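# Pull out the tray of the unbanded slide box

## Task

Push or pull the inner tray of the slide box that has no band until it sticks out several centimetres past its sleeve, and leave it resting there on its own, since anything the robot is still holding in place at the end does not count. If it ends up out by less than that, more extension is still better. The second (banded) slide box must stay roughly where it started with its tray fully closed, or the task fails. Nothing may be knocked or dropped off the table.

## Robot and tools

Robot: two arms, left_arm and right_arm, each with a parallel gripper. Bases in the scene frame: left_arm at (-0.028, +0.322, 0) m, quat_wxyz (+0.998, 0, 0, -0.063); right_arm at (+0.015, -0.262, 0) m, quat_wxyz (+0.995, 0, 0, +0.099). Joint ranges (rad), base to gripper: waist -2.880 to 2.880, shoulder 0.000 to 3.142, elbow 0.000 to 3.019, wrist pitch -1.693 to 1.571, wrist yaw -1.571 to 1.571, wrist roll -2.094 to 2.094. Elbows stop a little before full extension. Mounting plates and the metal frame behind the arms are fixed obstacles; a "too close" message counts a plate and its side of the frame as part of that arm.

Scene frame: origin on the table top midway between the arms, +z up, +x forward over the table, left_arm on the +y side. The names left and right do not refer to image sides. Gripper frame: fingers extend along +z, close and open along y. end_effector_position is the point between the pads, roughly 1 cm short of the tips.

Command row (used by execute_actions and move): 14 numbers, each in [-1, 1], always for both arms: dx, dy, dz, rx, ry, rz, opening for left_arm, then the same seven for right_arm. dx..rz are an offset, not a pose: a target relative to that gripper's measured pose at the start of the action (for a call's first action, the last pose any result showed in this scene), expressed in the gripper's own axes. Scale: 1.0 = 0.6 m of translation or 180 degrees; rx, ry, rz form one rotation vector. Opening is absolute, not an offset: +1 fully open (0.094 m), -1 closed.

execute_actions(actions): a list of actions run in sequence. Each action is a table of up to 15 rows, one row per control step of 1/30 s; if shorter, the final row repeats to fill 15 steps. Every row is measured from the action's start pose, not the previous row. An empty list just returns state and images.

move(target, speed, blocking): target is one 14-number row as above, offset from the pose in the latest result showing one. Each gripper follows a straight line toward it; both paths finish together, taking 0.5 to 10 s (cut off at 10 s). speed is top path speed in m/s, 0.002 to 0.5, default 0.25; turning limited to twice that in rad/s. Paths ignore obstacles and the other arm. Grippers lag, stray, and can exceed speed, most when the arm is near straight. Faster moves and targets set deeper past a contact hit and press harder. Opening is sent at the start. With blocking=false the result comes back after 0.5 s while motion continues; until a result shows the move ended, further moves and actions are refused, so use wait or stop. The result adds a "move:" line with the ending (done, off_target, moving, held, fault) and the limits that acted, plus each gripper's distance to its target. If only one arm is named, the other finished fine. held ending: a check blocked that arm's final step. limits=paced: the sent pose was clipped. limits=held: some steps were blocked, after which the arm may surge past speed.

wait(seconds): 0 to 10; lets the scene run with last commands held; a running move continues and the wait returns early when it ends. stop(): brakes a running move (needs room, more when fast); fingers keep moving. zoom_image(camera, region): enlarged view of [x0, y0, x1, y1] pixels (max 504 by 504) of cam_high, cam_low, cam_left_wrist or cam_right_wrist, all 504x504. read_manual(section): licence texts only, "licences". finished_scene(scene): ends scene number 1 or 2 after the last command is held; irreversible; the result reports success. Replying without a tool call ends everything.

Controller behaviour: each step the commanded pose is clipped to 70 mm and 16 degrees from the measured pose, then damped IK drives the joints, favouring position over orientation. Far targets may need several actions; after an action the arm goes no further than its last clipped pose, so send the remainder next. "Hand target" lines give the pose currently pursued. Arms often finish a centimetre or more off, usually low, and zero offsets can let them sag. To hold an arm still, send the correcting offset to its desired pose in a reply's first call, zeros afterwards, aiming higher if it still droops, and always send the intended opening. "pose unreachable" means a clearance check altered or blocked that arm's command. Printed hand positions can be off, more at long reach.

Results: per-arm pose (position in m, quat_wxyz) in the shared frame, Joint positions (last value is opening in m), joint torques (offset, scaled, noisy), grip_measured on the command scale (each gripper can read up to about 1 mm off, consistently), and camera images with any calibration changes. To grip, command about 0.03 below grip_measured; less grips gently. Pads push about 50 to 62 N max, less on parts under about 2 mm, with a brief spike on first contact. FAULT lines mean an arm stopped; MOTOR HOT warns at 85 °C, and at 100 °C an OVER-TEMPERATURE FAULT makes that arm drop. Holding loads heats motors, even while you think. The robot keeps holding your last command during thinking time.

Avoid: arms colliding or pressing on each other, hard hits and slams, very hard pushes, losing or dropping objects, knocking anything off the table, and disturbing or opening the banded box. Occasional external tugs on held parts or pushes on loose objects can happen. Release the tray before finishing so it stays out unaided.

Each tool is called by a JSON object that holds its "op" and its "data".

## Session

{"op": "execute_actions", "data": {"actions": []}}

Scene clock: 0.00 s.
left_arm: end_effector_position=(+0.2705, +0.5772, +0.3391) grip_measured=+1.000 end_effector_quat_wxyz=(+0.045, -0.183, +0.867, +0.461) | right_arm: end_effector_position=(+0.5122, -0.8052, +0.2241) grip_measured=+1.000 end_effector_quat_wxyz=(+0.639, +0.634, +0.137, -0.413)
Joint positions: left_arm=[ 0.479  1.147  1.156 -1.246 -0.922  0.104  0.094] | right_arm=[-0.802  2.239  1.593  1.235  1.281  0.213  0.094]
Joint velocities: left_arm=[ 0.005 -0.005 -0.002 -0.012  0.022 -0.051  0.   ] | right_arm=[-0.015 -0.015  0.002 -0.017  0.022  0.022  0.   ]
Joint torques (N m, as the arm reports them, + toward a larger angle): no reading
Motor temperatures (°C, as the motors report them): left_arm=[23 24 23 21 24 23] | right_arm=[24 23 21 20 20 24]
Hand target (left_arm): +0.275, +0.579, +0.347; +0.053, -0.187, +0.865, +0.462
Hand target (right_arm): +0.515, -0.807, +0.227; +0.642, +0.634, +0.132, -0.411

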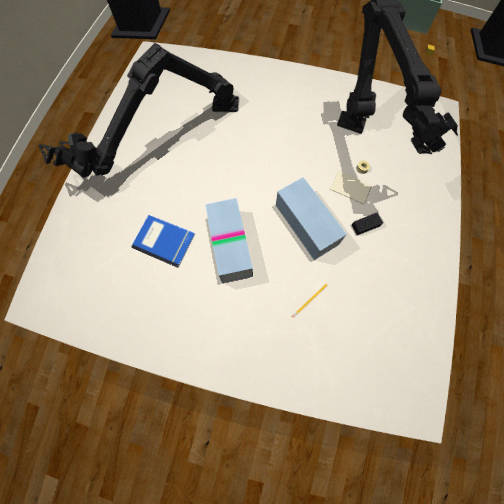

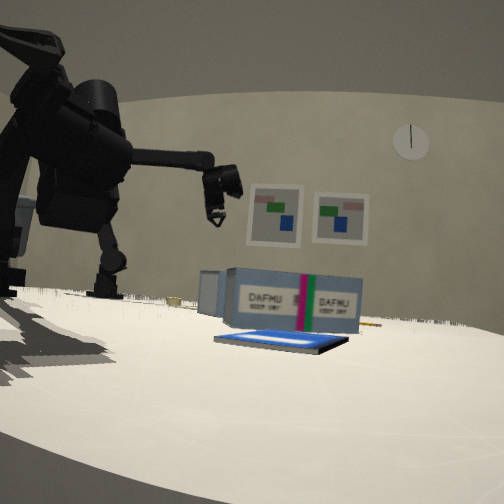

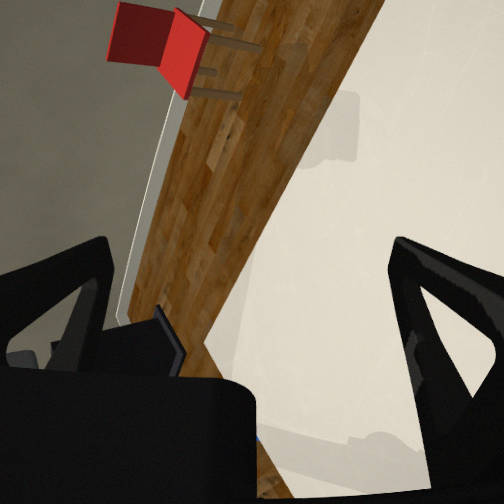

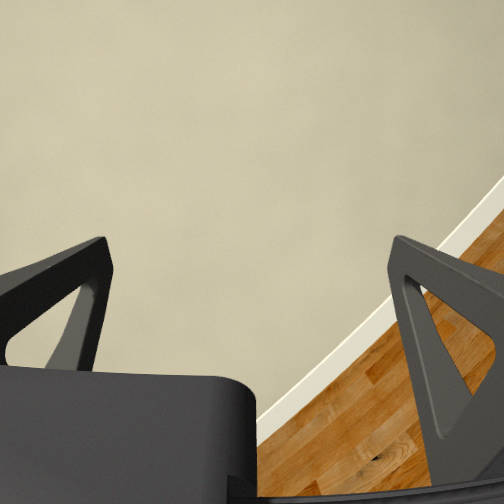

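{"op": "zoom_image", "data": {"camera": "cam_high", "region": [190, 150, 400, 300]}}

{"op": "zoom_image", "data": {"camera": "cam_low", "region": [160, 240, 400, 360]}}

Region (190, 150, 400, 300) of cam_high's 504x504 image, scaled by 2.400, with more detail than that image has; it fills the top 360 rows of this view, and the rest is white.

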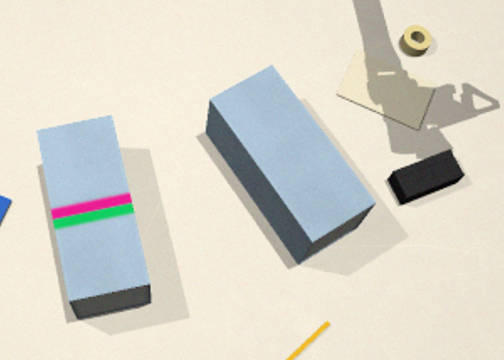

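Region (160, 240, 400, 360) of cam_low's 504x504 image, scaled by 2.100, with more detail than that image has.

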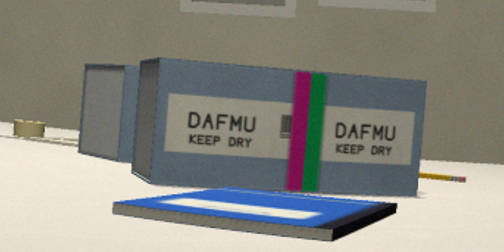

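{"op": "move", "data": {"target": [-0.2335,-0.6443,-0.3768,0.2721,0.1451,-0.1083,0.6,-0.4268,-0.0477,-0.5595,-0.534,0.3837,-0.2711,-1], "speed": 0.3}}

Scene clock: 5.53 s.
left_arm: end_effector_position=(+0.5451, +0.2467, +0.1941) grip_measured=+0.602 end_effector_quat_wxyz=(-0.013, -0.379, +0.925, +0.009) | right_arm: end_effector_position=(+0.4352, -0.3995, +0.2917) grip_measured=-0.985 end_effector_quat_wxyz=(+0.483, +0.008, +0.876, +0.001)
Joint positions: left_arm=[-0.005  1.889  1.813 -1.526 -0.004 -0.907  0.075] | right_arm=[-0.658  0.983  0.833 -0.462 -0.379 -0.243  0.001]
Joint velocities: left_arm=[-0.005 -0.005  0.017  0.012 -0.007 -0.007 -0.   ] | right_arm=[-0.005 -0.005 -0.017 -0.012 -0.007  0.007  0.   ]
Joint torques (N m, as the arm reports them, + toward a larger angle): left_arm=[ -0.93 -15.47  14.5    0.98  -0.16   0.  ] | right_arm=[ 0.4  -6.37 13.75  1.01 -0.27 -0.2 ]
Motor temperatures (°C, as the motors report them): left_arm=[23 24 26 21 24 23] | right_arm=[24 24 23 20 20 24]
Hand target (left_arm): +0.563, +0.237, +0.201; +0.006, -0.380, +0.925, -0.002
Hand target (right_arm): +0.441, -0.400, +0.320; +0.498, -0.007, +0.867, -0.008
Off the commanded pose (left_arm): 0.020 m, 2 deg.
Off the commanded pose (right_arm): 0.041 m, 2 deg.
move: off_target (left_arm, right_arm)
camera_calibration (this result's frames):
cam_left_wrist: T_world_to_cam=[[0.701457, -0.711529, -0.0410408, -0.197491], [-0.548055, -0.575318, 0.607161, 0.32453], [-0.455624, -0.403405, -0.793518, 0.627973], [0, 0, 0, 1]] pos_world=[0.602512, 0.299516, 0.293161]
cam_right_wrist: T_world_to_cam=[[-0.0173291, -0.99964, -0.020488, -0.381002], [-0.924995, 0.0238076, -0.379232, 0.52429], [0.379583, 0.0123796, -0.925075, 0.231352], [0, 0, 0, 1]] pos_world=[0.390546, -0.396211, 0.405039]

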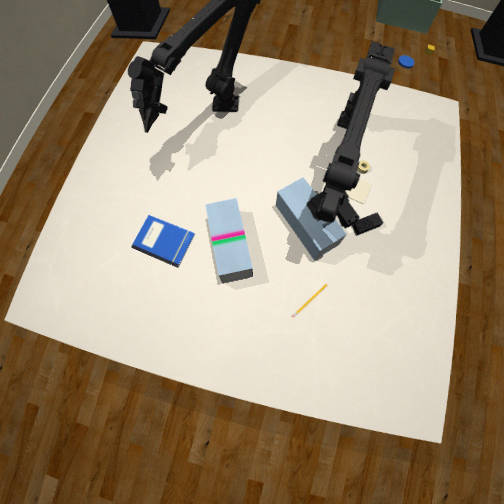

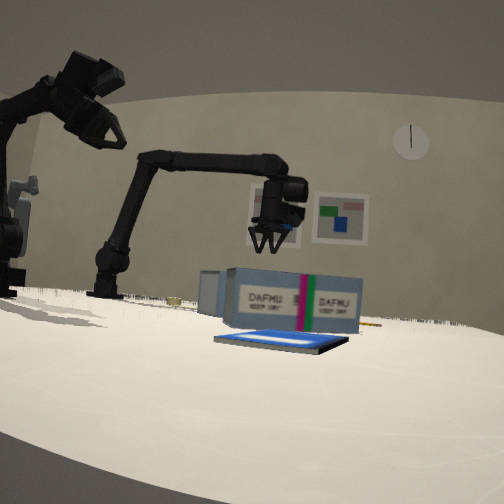

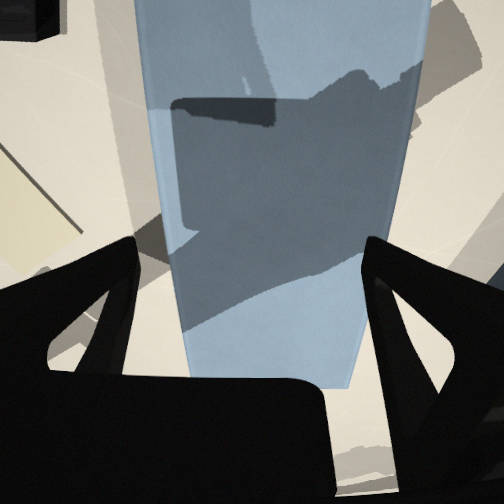

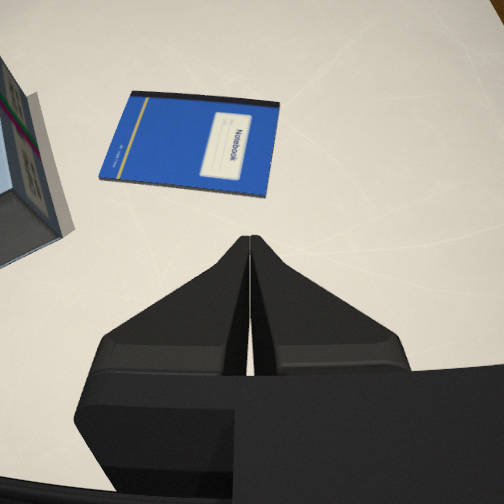

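{"op": "move", "data": {"target": [0,-0.028,0.09,0,0,0,0.6,0.3715,0.731,0.0873,-0.2325,-0.0895,-0.1049,-1], "speed": 0.25}}

Scene clock: 8.37 s.
left_arm: end_effector_position=(+0.5549, +0.2447, +0.1599) grip_measured=+0.602 end_effector_quat_wxyz=(-0.003, -0.379, +0.925, +0.004) | right_arm: end_effector_position=(+0.3595, +0.0329, +0.0662) grip_measured=-0.985 end_effector_quat_wxyz=(+0.547, -0.318, +0.743, +0.217)
Joint positions: left_arm=[-0.006  1.913  1.758 -1.426 -0.004 -0.91   0.075] | right_arm=[ 0.47   1.611  0.346  0.951 -0.109 -0.061  0.001]
Joint velocities: left_arm=[-0.005 -0.005  0.012 -0.017 -0.037  0.037  0.   ] | right_arm=[-0.005 -0.005  0.007 -0.002  0.037 -0.095  0.   ]
Joint torques (N m, as the arm reports them, + toward a larger angle): left_arm=[ -1.17 -15.2    9.16   1.08  -0.24  -0.02] | right_arm=[-0.17 -8.92  6.13  2.62  0.08  0.06]
Motor temperatures (°C, as the motors report them): left_arm=[23 25 27 21 24 23] | right_arm=[24 24 23 20 20 24]
Hand target (left_arm): +0.555, +0.236, +0.140; -0.013, -0.378, +0.926, +0.010
Hand target (right_arm): +0.370, +0.040, +0.080; +0.564, -0.308, +0.732, +0.225
Off the commanded pose (left_arm): 0.022 m, 1 deg.
Off the commanded pose (right_arm): 0.018 m, 3 deg.
move: off_target (left_arm, right_arm)
camera_calibration (this result's frames):
cam_left_wrist: T_world_to_cam=[[0.703523, -0.710281, -0.0236043, -0.211394], [-0.560174, -0.574671, 0.596623, 0.357784], [-0.437334, -0.406515, -0.802175, 0.596493], [0, 0, 0, 1]] pos_world=[0.610008, 0.297942, 0.26004]
cam_right_wrist: T_world_to_cam=[[0.709741, -0.704332, 0.0135576, -0.228047], [-0.55894, -0.574738, -0.597714, 0.261078], [0.428781, 0.416644, -0.801595, 0.00689737], [0, 0, 0, 1]] pos_world=[0.304824, -0.0134437, 0.164671]

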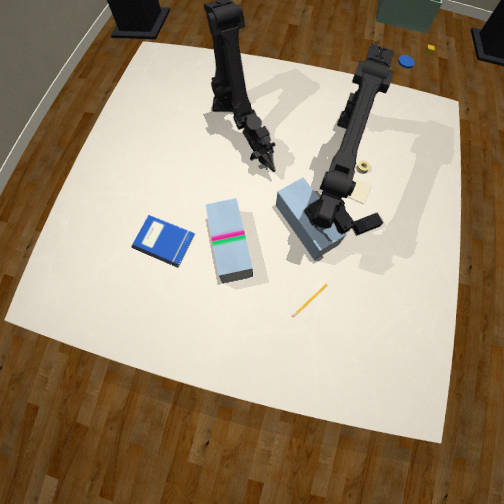

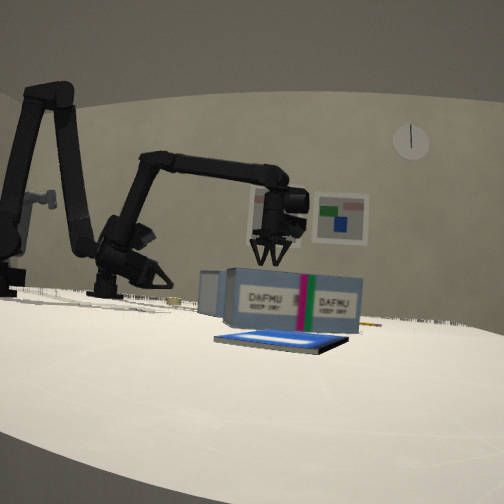

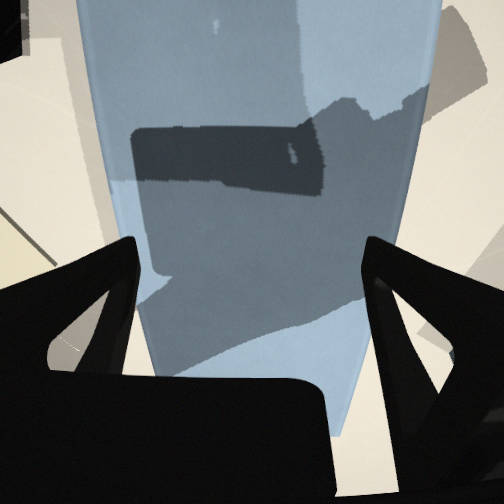

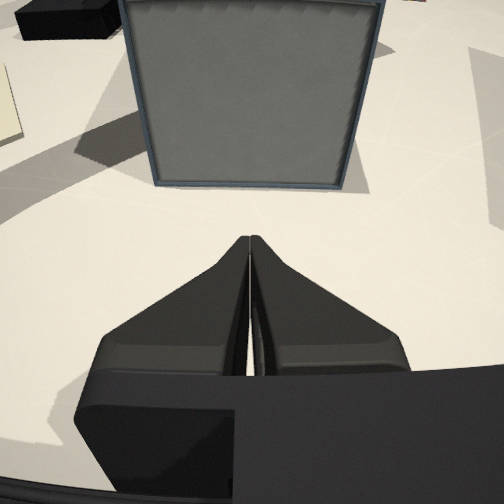

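{"op": "move", "data": {"target": [0,-0.015,0.115,0,0,0,0.6,-0.04,0,0.075,0,0,0,-1], "speed": 0.05}}

Scene clock: 10.53 s.
left_arm: end_effector_position=(+0.5605, +0.2441, +0.1295) grip_measured=+0.602 end_effector_quat_wxyz=(+0.013, -0.380, +0.925, -0.005) | right_arm: end_effector_position=(+0.3885, +0.0603, +0.0776) grip_measured=-0.985 end_effector_quat_wxyz=(+0.550, -0.318, +0.741, +0.215)
Joint positions: left_arm=[-0.006  1.92   1.689 -1.313 -0.005 -0.912  0.075] | right_arm=[ 0.483  1.63   0.454  0.869 -0.093 -0.061  0.001]
Joint velocities: left_arm=[-0.015 -0.015  0.007 -0.017 -0.037 -0.022  0.   ] | right_arm=[-0.005  0.015 -0.002 -0.002  0.037  0.007 -0.001]
Joint torques (N m, as the arm reports them, + toward a larger angle): left_arm=[ -0.46 -13.95   7.62   2.16  -0.22   0.04] | right_arm=[ 0.59 -8.77  7.    1.04  0.08 -0.01]
Motor temperatures (°C, as the motors report them): left_arm=[23 25 27 21 24 23] | right_arm=[24 24 23 20 20 24]
Hand target (left_arm): +0.558, +0.239, +0.092; -0.003, -0.380, +0.925, +0.004
Hand target (right_arm): +0.394, +0.069, +0.076; +0.547, -0.318, +0.743, +0.217
Off the commanded pose (left_arm): 0.039 m, 2 deg.
Off the commanded pose (right_arm): 0.011 m, 0 deg.
move: off_target (left_arm, right_arm)
camera_calibration (this result's frames):
cam_left_wrist: T_world_to_cam=[[0.705225, -0.708971, 0.00432756, -0.221417], [-0.580028, -0.573431, 0.578571, 0.391911], [-0.407708, -0.410533, -0.815621, 0.560426], [0, 0, 0, 1]] pos_world=[0.611958, 0.297829, 0.231305]
cam_right_wrist: T_world_to_cam=[[0.707727, -0.706226, 0.0191542, -0.229086], [-0.555597, -0.573115, -0.602371, 0.29876], [0.436388, 0.415672, -0.797986, -0.0109604], [0, 0, 0, 1]] pos_world=[0.332904, 0.0139936, 0.175606]

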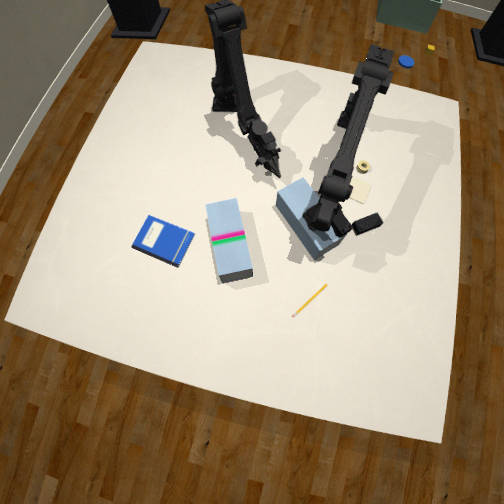

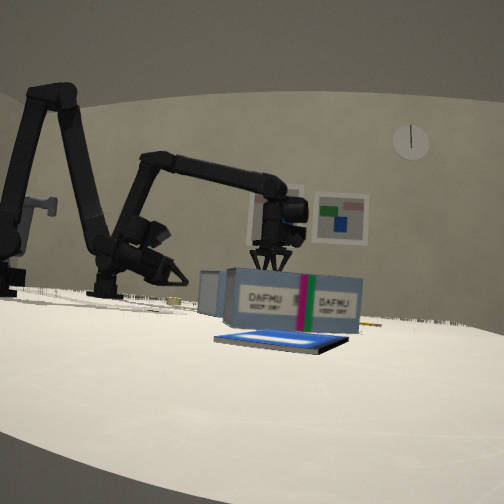

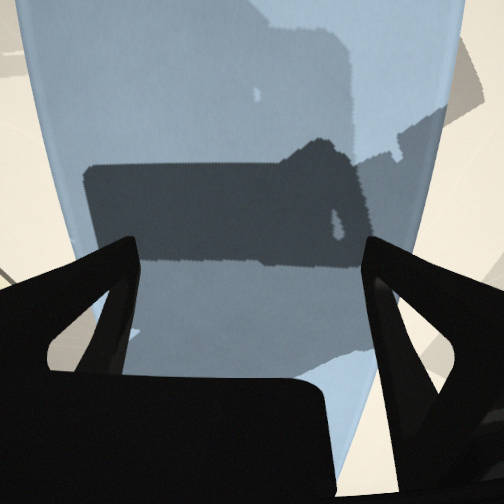

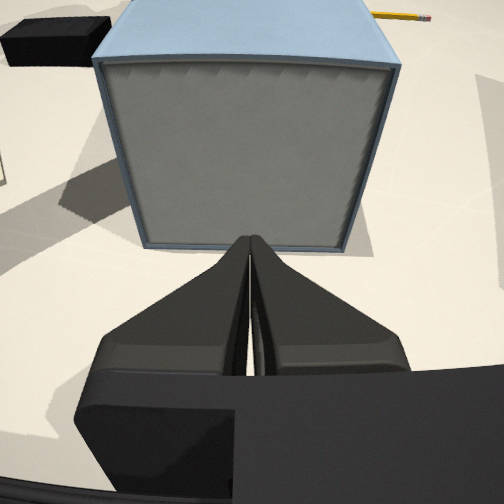

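{"op": "move", "data": {"target": [0,0,0.075,0,0,0,0.6,-0.012,0,0.13,0,0,0,-1], "speed": 0.03}}

Scene clock: 13.50 s.
left_arm: end_effector_position=(+0.5646, +0.2445, +0.1312) grip_measured=+0.602 end_effector_quat_wxyz=(+0.039, -0.380, +0.924, -0.016) | right_arm: end_effector_position=(+0.4348, +0.1029, +0.0662) grip_measured=-0.985 end_effector_quat_wxyz=(+0.555, -0.317, +0.739, +0.213)
Joint positions: left_arm=[-0.006  1.894  1.651 -1.245 -0.01  -0.912  0.075] | right_arm=[ 0.495  1.776  0.625  0.852 -0.075 -0.061  0.001]
Joint velocities: left_arm=[ 0.005 -0.005 -0.017  0.007 -0.051 -0.051  0.   ] | right_arm=[-0.005 -0.015 -0.027  0.002  0.022  0.007 -0.   ]
Joint torques (N m, as the arm reports them, + toward a larger angle): left_arm=[  0.06 -13.16   7.08   2.02  -0.02   0.11] | right_arm=[  0.62 -10.58   8.1    0.94   0.07  -0.01]
Motor temperatures (°C, as the motors report them): left_arm=[23 25 27 21 24 23] | right_arm=[24 24 23 20 20 24]
Hand target (left_arm): +0.559, +0.245, +0.086; +0.012, -0.380, +0.925, -0.005
Hand target (right_arm): +0.442, +0.115, +0.063; +0.551, -0.318, +0.741, +0.215
Off the commanded pose (left_arm): 0.047 m, 3 deg.
Off the commanded pose (right_arm): 0.015 m, 1 deg.
move: off_target (left_arm, right_arm)
camera_calibration (this result's frames):
cam_left_wrist: T_world_to_cam=[[0.704014, -0.708705, 0.0458433, -0.228832], [-0.61195, -0.572609, 0.545561, 0.415718], [-0.360391, -0.412136, -0.836817, 0.540132], [0, 0, 0, 1]] pos_world=[0.610158, 0.298478, 0.235682]
cam_right_wrist: T_world_to_cam=[[0.704566, -0.709191, 0.0251793, -0.230234], [-0.552035, -0.57004, -0.608533, 0.340618], [0.44592, 0.414852, -0.793129, -0.0623703], [0, 0, 0, 1]] pos_world=[0.37806, 0.0567604, 0.163607]

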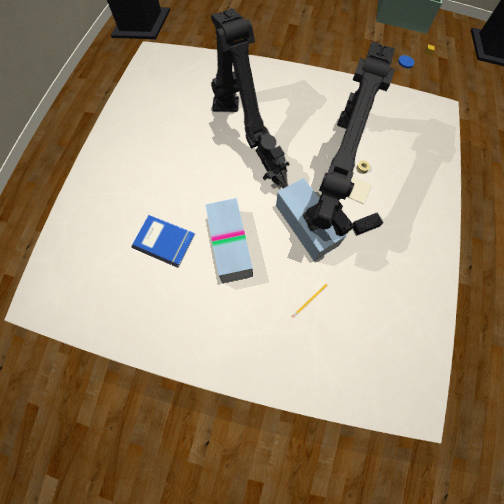

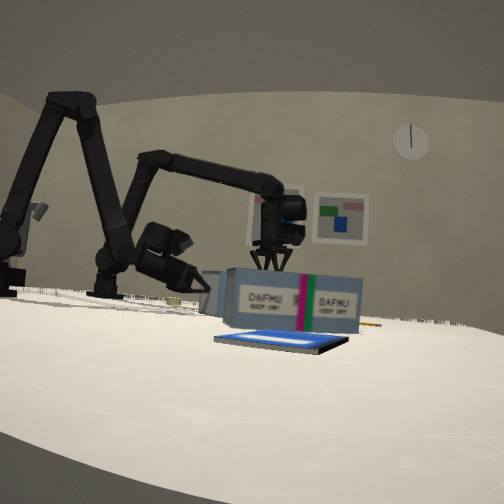

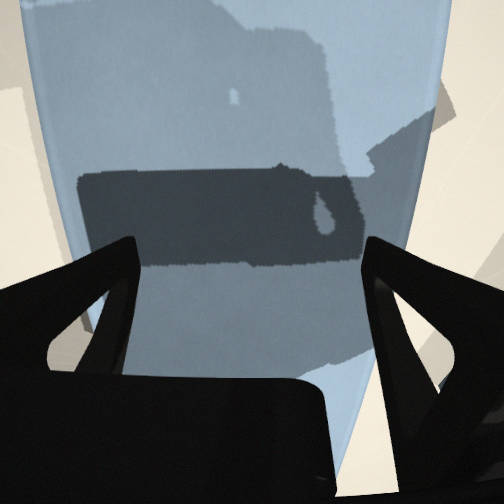

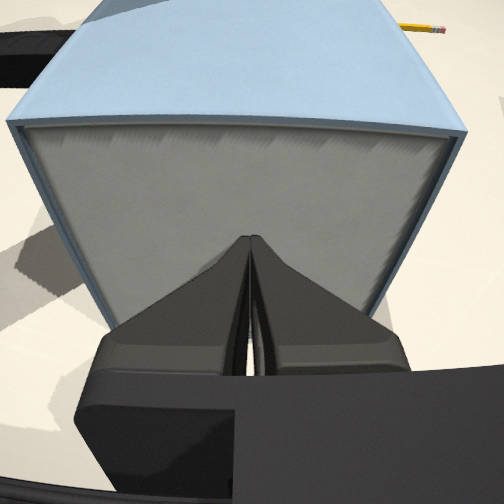

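{"op": "move", "data": {"target": [0,0,0.075,0,0,0,0.6,-0.025,0.005,0.13,0,0,0,-1], "speed": 0.03}}

Scene clock: 16.50 s.
left_arm: end_effector_position=(+0.5834, +0.2528, +0.1340) grip_measured=+0.602 end_effector_quat_wxyz=(+0.082, -0.381, +0.920, -0.029) | right_arm: end_effector_position=(+0.4822, +0.1396, +0.0668) grip_measured=-0.985 end_effector_quat_wxyz=(+0.562, -0.310, +0.738, +0.206)
Joint positions: left_arm=[ 0.006  1.884  1.636 -1.152 -0.029 -0.903  0.075] | right_arm=[ 0.499  1.87   0.795  0.788 -0.051 -0.061  0.001]
Joint velocities: left_arm=[-0.015 -0.005  0.012 -0.017  0.007 -0.066 -0.001] | right_arm=[ 0.005 -0.005 -0.022  0.002 -0.007 -0.022  0.   ]
Joint torques (N m, as the arm reports them, + toward a larger angle): left_arm=[ -0.71 -13.8    6.57   0.9    0.38   0.04] | right_arm=[  1.66 -11.5    9.79   0.75  -0.1    0.  ]
Motor temperatures (°C, as the motors report them): left_arm=[23 26 27 21 24 23] | right_arm=[24 24 24 20 20 24]
Hand target (left_arm): +0.566, +0.245, +0.088; +0.038, -0.381, +0.924, -0.016
Hand target (right_arm): +0.487, +0.160, +0.059; +0.555, -0.317, +0.739, +0.213
Off the commanded pose (left_arm): 0.051 m, 5 deg.
Off the commanded pose (right_arm): 0.024 m, 1 deg.
move: off_target (left_arm, right_arm)
camera_calibration (this result's frames):
cam_left_wrist: T_world_to_cam=[[0.701182, -0.705488, 0.103106, -0.243177], [-0.655002, -0.580267, 0.484007, 0.465745], [-0.281632, -0.406911, -0.868969, 0.509668], [0, 0, 0, 1]] pos_world=[0.619114, 0.306088, 0.242535]
cam_right_wrist: T_world_to_cam=[[0.689878, -0.723166, 0.0331382, -0.229108], [-0.554764, -0.557527, -0.617576, 0.388219], [0.465086, 0.407669, -0.785813, -0.106999], [0, 0, 0, 1]] pos_world=[0.42319, 0.0943794, 0.163266]

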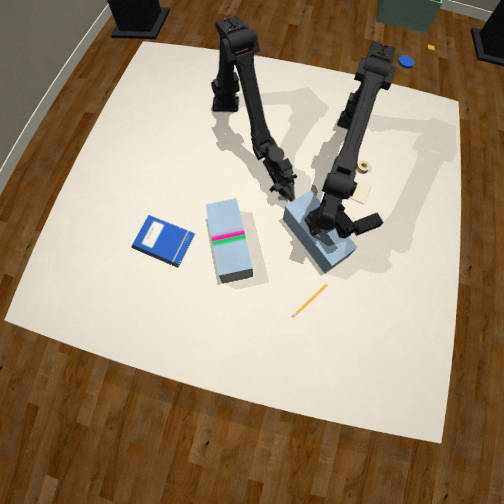

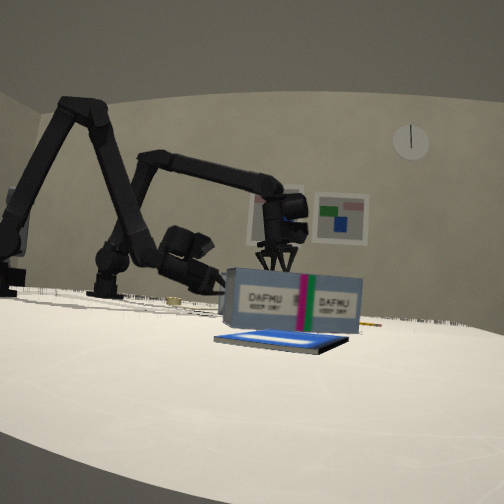

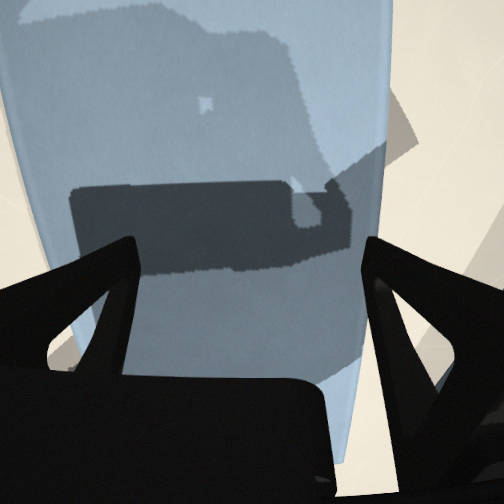

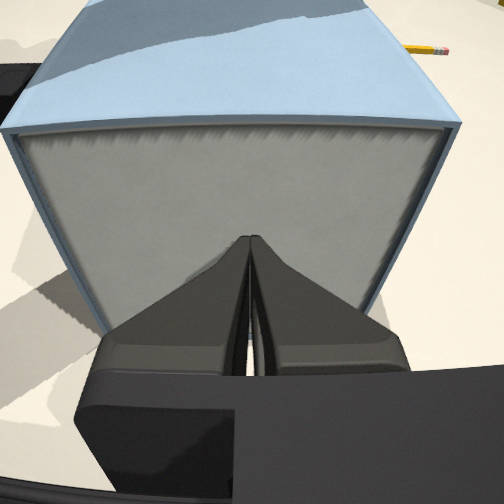

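{"op": "move", "data": {"target": [-0.04,0.03,-0.06,-0.037,0.041,0,0.6,0.012,0,-0.04,0,0,0,-1], "speed": 0.08}}

{"op": "move", "data": {"target": [0,0,0.18,0,0,0,0.6,0,0,0,0,0,0,-1], "speed": 0.05}}

Scene clock: 18.43 s.
left_arm: end_effector_position=(+0.5678, +0.2759, +0.1678) grip_measured=+0.602 end_effector_quat_wxyz=(-0.001, -0.383, +0.924, +0.001) | right_arm: end_effector_position=(+0.4629, +0.1234, +0.0564) grip_measured=-0.985 end_effector_quat_wxyz=(+0.551, -0.314, +0.746, +0.203)
Joint positions: left_arm=[ 0.05   1.932  1.809 -1.45   0.    -0.863  0.075] | right_arm=[ 0.499  1.846  0.728  0.802 -0.052 -0.061  0.001]
Joint velocities: left_arm=[-0.015 -0.005  0.012  0.002 -0.051 -0.022 -0.   ] | right_arm=[ 0.005 -0.015 -0.022 -0.007  0.037 -0.037  0.   ]
Joint torques (N m, as the arm reports them, + toward a larger angle): left_arm=[  1.47 -15.45  14.56  -0.11  -0.13   0.22] | right_arm=[ -0.49 -15.34   4.83   2.62  -0.12  -0.07]
Motor temperatures (°C, as the motors report them): left_arm=[23 26 27 21 24 23] | right_arm=[24 24 24 20 20 24]
Hand target (left_arm): +0.580, +0.282, +0.170; +0.001, -0.383, +0.924, -0.002
Hand target (right_arm): +0.464, +0.122, +0.066; +0.562, -0.310, +0.738, +0.206
Off the commanded pose (left_arm): 0.015 m, 0 deg.
Off the commanded pose (right_arm): 0.010 m, 2 deg.
move: off_target (left_arm)
camera_calibration (this result's frames):
cam_left_wrist: T_world_to_cam=[[0.709594, -0.704428, -0.0160526, -0.204535], [-0.558867, -0.576549, 0.596036, 0.378139], [-0.42912, -0.413973, -0.802797, 0.618679], [0, 0, 0, 1]] pos_world=[0.621954, 0.330051, 0.268005]
cam_right_wrist: T_world_to_cam=[[0.691129, -0.722073, 0.0308412, -0.227742], [-0.56832, -0.569338, -0.594026, 0.368429], [0.446489, 0.393021, -0.803855, -0.0881538], [0, 0, 0, 1]] pos_world=[0.406145, 0.0799607, 0.155017]

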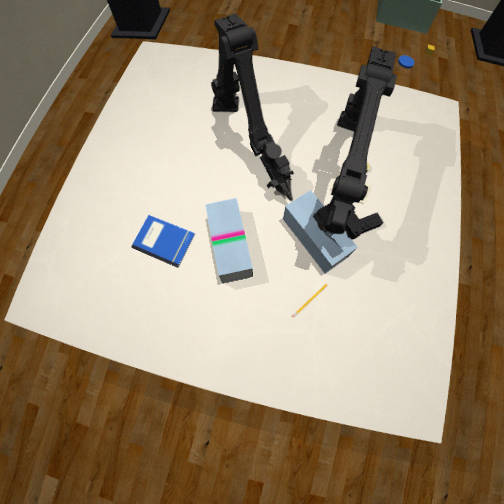

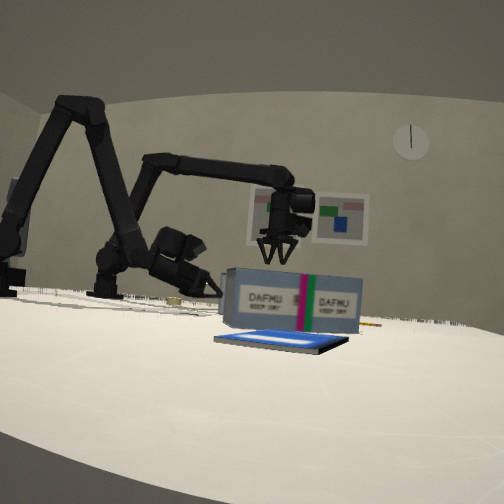

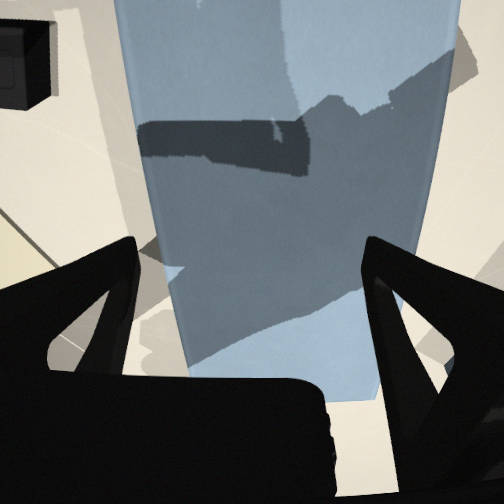

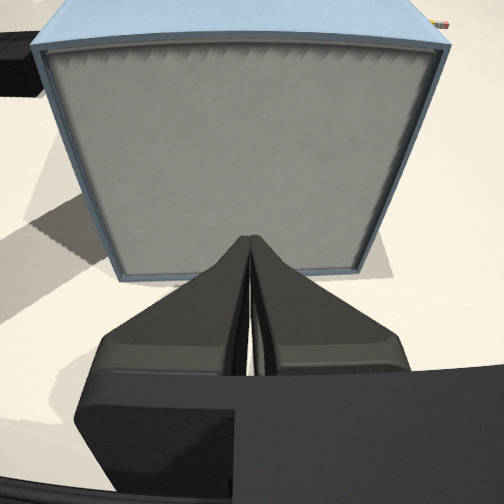

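Scene clock: 20.83 s.
left_arm: end_effector_position=(+0.5669, +0.2760, +0.1301) grip_measured=+0.602 end_effector_quat_wxyz=(+0.033, -0.383, +0.923, -0.017) | right_arm: end_effector_position=(+0.4629, +0.1234, +0.0564) grip_measured=-0.985 end_effector_quat_wxyz=(+0.551, -0.314, +0.746, +0.203)
Joint positions: left_arm=[ 0.05   1.897  1.653 -1.252 -0.    -0.863  0.075] | right_arm=[ 0.499  1.846  0.728  0.802 -0.052 -0.061  0.001]
Joint velocities: left_arm=[-0.005 -0.005  0.002 -0.007 -0.007  0.022 -0.001] | right_arm=[-0.005 -0.005 -0.012 -0.007 -0.037 -0.022 -0.002]
Joint torques (N m, as the arm reports them, + toward a larger angle): left_arm=[  0.21 -11.     6.43   2.81  -0.22   0.12] | right_arm=[ -0.08 -14.34   5.29   1.7   -0.02  -0.05]
Motor temperatures (°C, as the motors report them): left_arm=[23 26 27 21 24 23] | right_arm=[24 24 24 20 20 24]
Hand target (left_arm): +0.561, +0.277, +0.064; -0.002, -0.383, +0.924, +0.001
Hand target (right_arm): +0.463, +0.123, +0.056; +0.551, -0.314, +0.746, +0.203
Off the commanded pose (left_arm): 0.070 m, 4 deg; position clipped at the last step of the last action.
Off the commanded pose (right_arm): 0.000 m, 0 deg.
move: off_target (left_arm); limits=paced
camera_calibration (this result's frames):
cam_left_wrist: T_world_to_cam=[[0.708561, -0.704344, 0.0429097, -0.211476], [-0.603521, -0.573379, 0.554075, 0.430058], [-0.365656, -0.418493, -0.83136, 0.557045], [0, 0, 0, 1]] pos_world=[0.613079, 0.330754, 0.233895]
cam_right_wrist: T_world_to_cam=[[0.691129, -0.722073, 0.0308412, -0.227742], [-0.56832, -0.569338, -0.594026, 0.368429], [0.446489, 0.393021, -0.803855, -0.0881538], [0, 0, 0, 1]] pos_world=[0.406145, 0.0799607, 0.155017]

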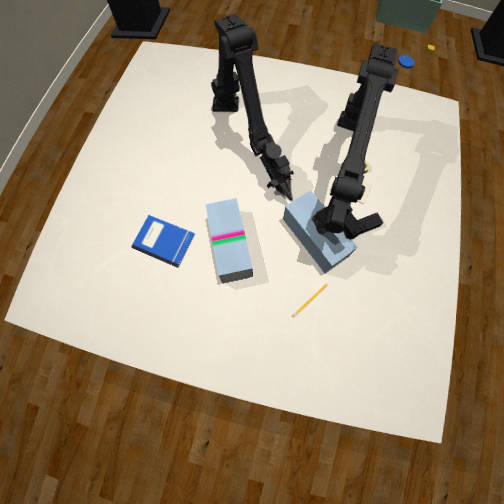

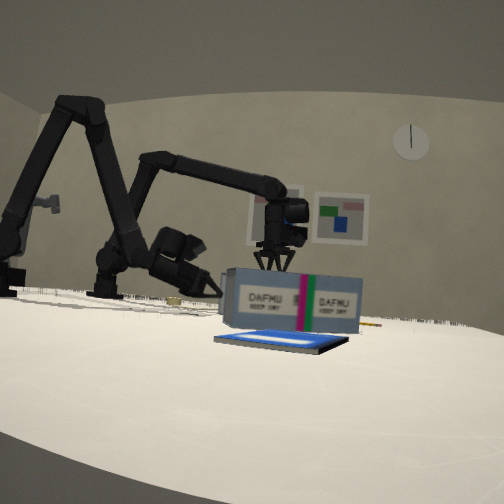

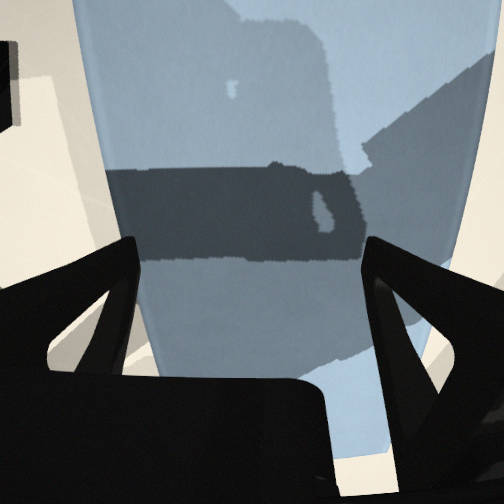

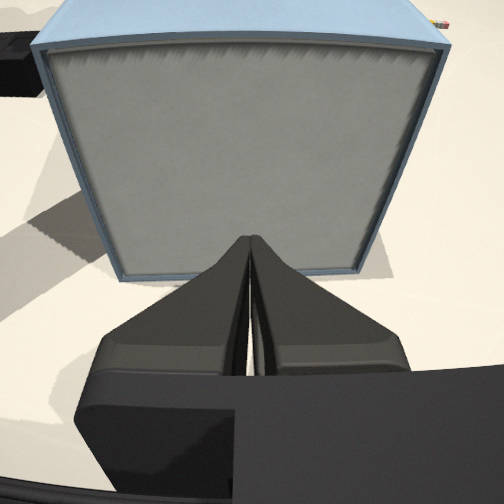

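{"op": "execute_actions", "data": {"actions": [[[0.03,0,0.13,-0.018,0.015,0,0.6,-0.012,0,0.02,0,0,0,-1],[0.03,0,0.13,-0.018,0.015,0,0.6,-0.014,0,0.025,0,0,0,-1],[0.03,0,0.13,-0.018,0.015,0,0.6,-0.016,0,0.03,0,0,0,-1],[0.03,0,0.13,-0.018,0.015,0,0.6,-0.018,0,0.035,0,0,0,-1],[0.03,0,0.13,-0.018,0.015,0,0.6,-0.02,0,0.04,0,0,0,-1],[0.03,0,0.13,-0.018,0.015,0,0.6,-0.022,0,0.045,0,0,0,-1]],[[0.03,0,0.13,-0.018,0.015,0,0.6,-0.015,0,0.045,0,0,0,-1]],[[0.03,0,0.13,-0.018,0.015,0,0.6,-0.015,0,0.045,0,0,0,-1]],[[0.03,0,0.13,-0.018,0.015,0,0.6,-0.015,0,0.045,0,0,0,-1]]]}}

Scene clock: 23.07 s.
left_arm: end_effector_position=(+0.5863, +0.2847, +0.1334) grip_measured=+0.602 end_effector_quat_wxyz=(+0.101, -0.389, +0.916, -0.012) | right_arm: end_effector_position=(+0.5047, +0.1508, +0.0661) grip_measured=-0.985 end_effector_quat_wxyz=(+0.551, -0.307, +0.752, +0.192)
Joint positions: left_arm=[ 0.046  1.873  1.615 -1.122 -0.072 -0.875  0.075] | right_arm=[ 0.496  1.89   0.876  0.69  -0.026 -0.061  0.001]
Joint velocities: left_arm=[-0.015 -0.005  0.012 -0.007  0.022  0.007 -0.   ] | right_arm=[-0.015  0.005  0.002  0.012 -0.022  0.095 -0.   ]
Joint torques (N m, as the arm reports them, + toward a larger angle): left_arm=[ -0.84 -11.05   6.99   1.57   0.54  -0.05] | right_arm=[  0.44 -13.42  10.24   1.02  -0.17  -0.05]
Motor temperatures (°C, as the motors report them): left_arm=[23 26 27 21 24 23] | right_arm=[24 25 24 20 20 24]
Hand target (left_arm): +0.572, +0.274, +0.067; +0.048, -0.390, +0.920, +0.003
Hand target (right_arm): +0.516, +0.166, +0.067; +0.553, -0.309, +0.749, +0.196
Off the commanded pose (left_arm): 0.082 m, 6 deg; position clipped at the last step of the last action.
Off the commanded pose (right_arm): 0.020 m, 1 deg.
camera_calibration (this result's frames):
cam_left_wrist: T_world_to_cam=[[0.713315, -0.695343, 0.0876398, -0.230523], [-0.653449, -0.614652, 0.441823, 0.500908], [-0.25335, -0.372427, -0.892811, 0.499725], [0, 0, 0, 1]] pos_world=[0.618359, 0.333702, 0.245051]
cam_right_wrist: T_world_to_cam=[[0.671748, -0.739781, 0.0384529, -0.225249], [-0.583734, -0.560582, -0.587369, 0.41956], [0.456081, 0.372118, -0.808405, -0.111194], [0, 0, 0, 1]] pos_world=[0.446935, 0.109941, 0.165208]

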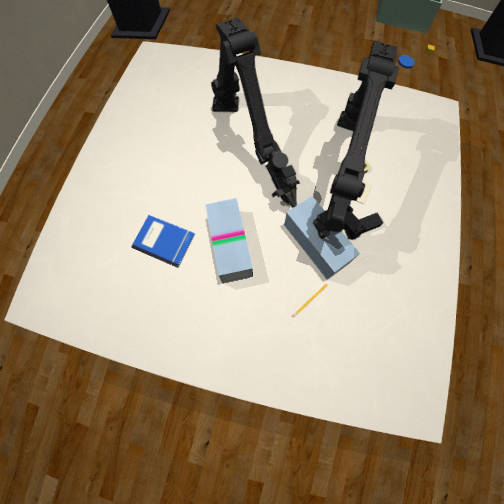

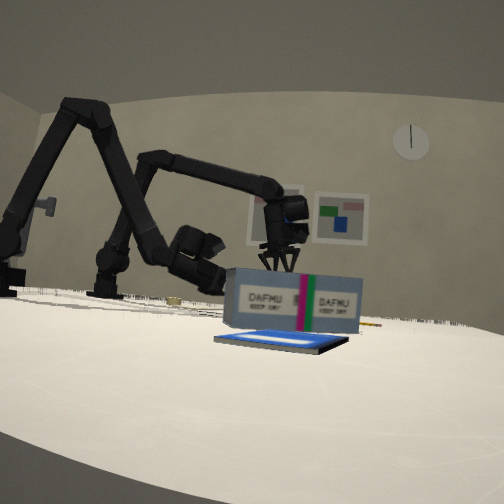

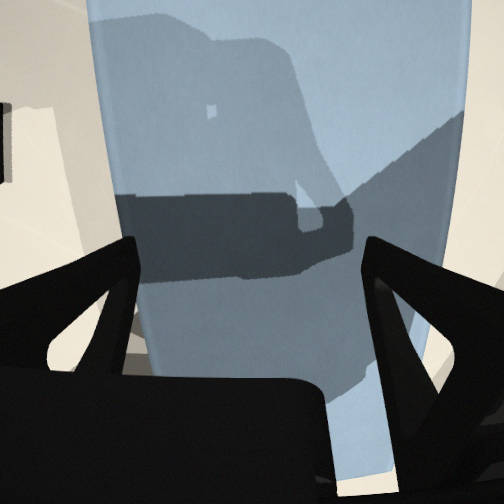

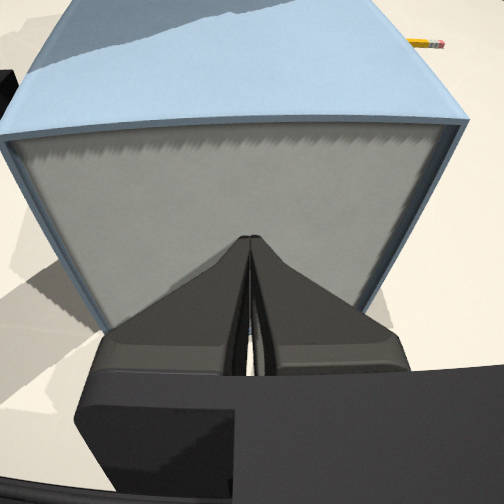

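{"op": "move", "data": {"target": [0.02,0,-0.06,0,0.05,0,0.6,0,0,-0.025,0,0,0,-1], "speed": 0.1}}

Scene clock: 24.87 s.
left_arm: end_effector_position=(+0.5586, +0.2664, +0.1532) grip_measured=+0.602 end_effector_quat_wxyz=(+0.020, -0.386, +0.921, -0.038) | right_arm: end_effector_position=(+0.4950, +0.1422, +0.0650) grip_measured=-0.985 end_effector_quat_wxyz=(+0.547, -0.308, +0.755, +0.190)
Joint positions: left_arm=[ 0.047  1.867  1.67  -1.303  0.048 -0.874  0.075] | right_arm=[ 0.496  1.866  0.84   0.69  -0.025 -0.061  0.001]
Joint velocities: left_arm=[ 0.005  0.005  0.017 -0.007 -0.007  0.022  0.   ] | right_arm=[-0.015  0.005 -0.017 -0.012  0.007 -0.022 -0.001]
Joint torques (N m, as the arm reports them, + toward a larger angle): left_arm=[  1.71 -16.05  14.44  -0.12  -0.08   0.25] | right_arm=[ -0.14 -16.44   5.44   2.01  -0.08  -0.06]
Motor temperatures (°C, as the motors report them): left_arm=[23 26 28 21 24 23] | right_arm=[24 25 24 20 20 24]
Hand target (left_arm): +0.571, +0.274, +0.167; +0.030, -0.386, +0.921, -0.044
Hand target (right_arm): +0.494, +0.141, +0.071; +0.551, -0.306, +0.752, +0.192
Off the commanded pose (left_arm): 0.020 m, 1 deg.
Off the commanded pose (right_arm): 0.006 m, 1 deg.
move: off_target (left_arm)
camera_calibration (this result's frames):
cam_left_wrist: T_world_to_cam=[[0.712411, -0.69812, 0.071412, -0.221533], [-0.596092, -0.548295, 0.586555, 0.390941], [-0.370331, -0.460436, -0.806755, 0.57925], [0, 0, 0, 1]] pos_world=[0.605373, 0.326402, 0.253825]
cam_right_wrist: T_world_to_cam=[[0.671285, -0.740215, 0.0381781, -0.224713], [-0.589727, -0.564594, -0.577457, 0.411333], [0.448997, 0.365123, -0.815528, -0.0994229], [0, 0, 0, 1]] pos_world=[0.438061, 0.102202, 0.165024]

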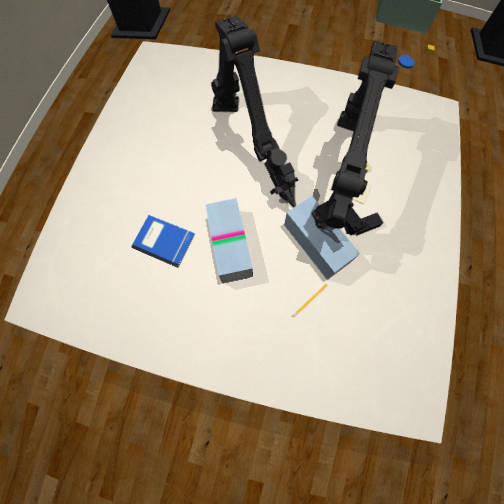

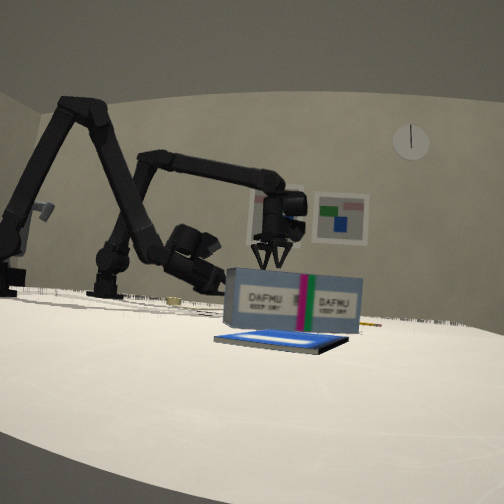

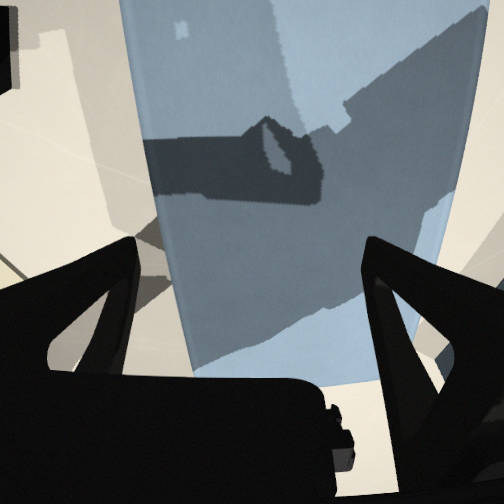

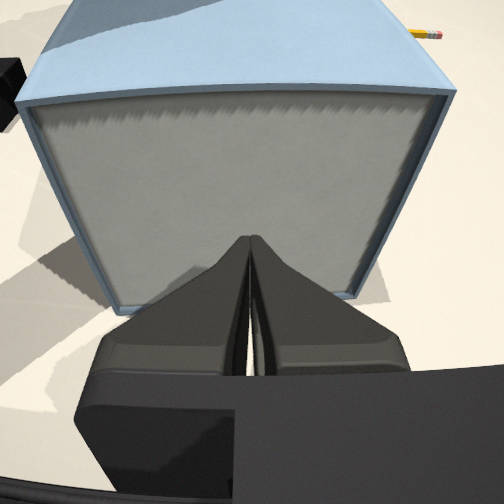

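{"op": "move", "data": {"target": [0.0,-0.055,-0.02,-0.018,0.1108,-0.057,0.5,0,0,0,0,0,0,-1], "speed": 0.1}}

Scene clock: 27.30 s.
left_arm: end_effector_position=(+0.5688, +0.2369, +0.1665) grip_measured=+0.503 end_effector_quat_wxyz=(-0.150, -0.443, +0.880, -0.082) | right_arm: end_effector_position=(+0.4950, +0.1422, +0.0650) grip_measured=-0.985 end_effector_quat_wxyz=(+0.547, -0.308, +0.755, +0.190)
Joint positions: left_arm=[ 0.068  2.071  1.995 -1.677  0.293 -0.964  0.071] | right_arm=[ 0.496  1.866  0.84   0.69  -0.025 -0.061  0.001]
Joint velocities: left_arm=[ 0.005  0.015 -0.012 -0.002 -0.022 -0.007 -0.001] | right_arm=[-0.005 -0.005  0.007 -0.012  0.007  0.007  0.   ]
Joint torques (N m, as the arm reports them, + toward a larger angle): left_arm=[  1.64 -16.88  14.22  -0.66   0.07  -0.03] | right_arm=[ -0.08 -15.56   5.92   1.72  -0.02  -0.06]
Motor temperatures (°C, as the motors report them): left_arm=[23 27 29 21 24 23] | right_arm=[24 25 24 20 20 24]
Hand target (left_arm): +0.581, +0.245, +0.167; -0.148, -0.456, +0.874, -0.085
Hand target (right_arm): +0.495, +0.142, +0.065; +0.547, -0.308, +0.755, +0.190
Off the commanded pose (left_arm): 0.014 m, 2 deg.
Off the commanded pose (right_arm): 0.000 m, 0 deg.
joint sent to its limit (left arm) — the command would take joint 4 (wrist pitch) past its lower limit, so that joint was sent only as far as its limit.
move: off_target (left_arm)
camera_calibration (this result's frames):
cam_left_wrist: T_world_to_cam=[[0.803328, -0.595536, -0.00129044, -0.314272], [-0.330851, -0.448089, 0.830514, 0.157817], [-0.495179, -0.666748, -0.556996, 0.658422], [0, 0, 0, 1]] pos_world=[0.630714, 0.322557, 0.235264]
cam_right_wrist: T_world_to_cam=[[0.671285, -0.740215, 0.0381781, -0.224713], [-0.589727, -0.564594, -0.577457, 0.411333], [0.448997, 0.365123, -0.815528, -0.0994229], [0, 0, 0, 1]] pos_world=[0.438061, 0.102202, 0.165024]

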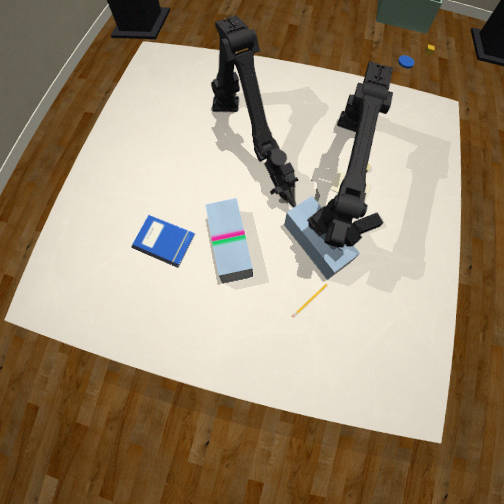

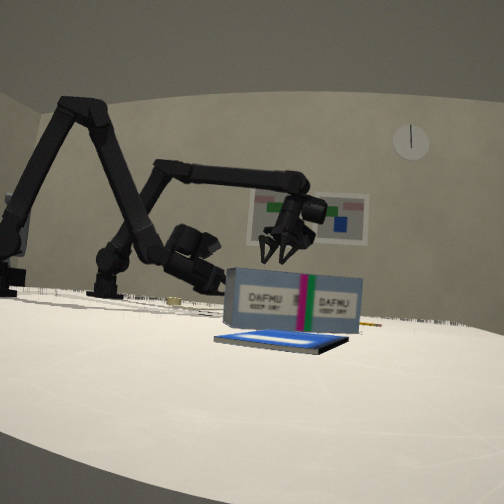

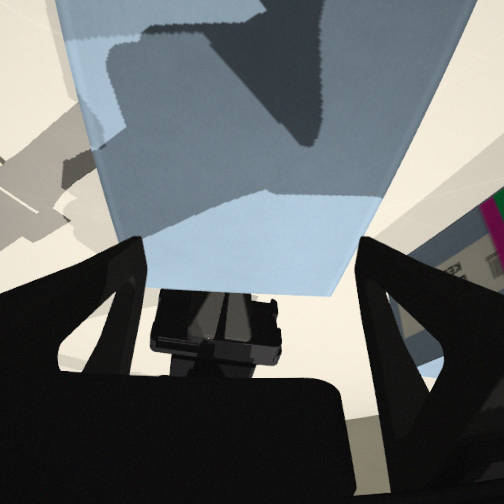

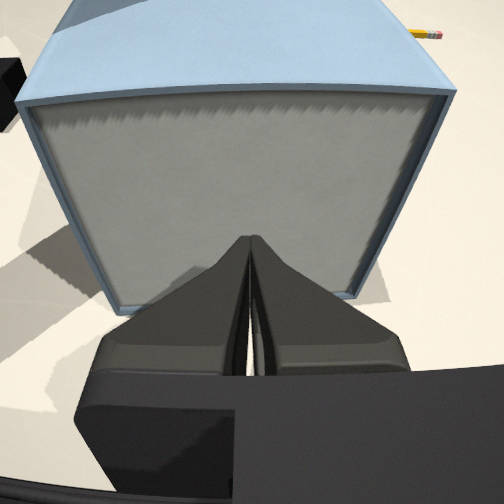

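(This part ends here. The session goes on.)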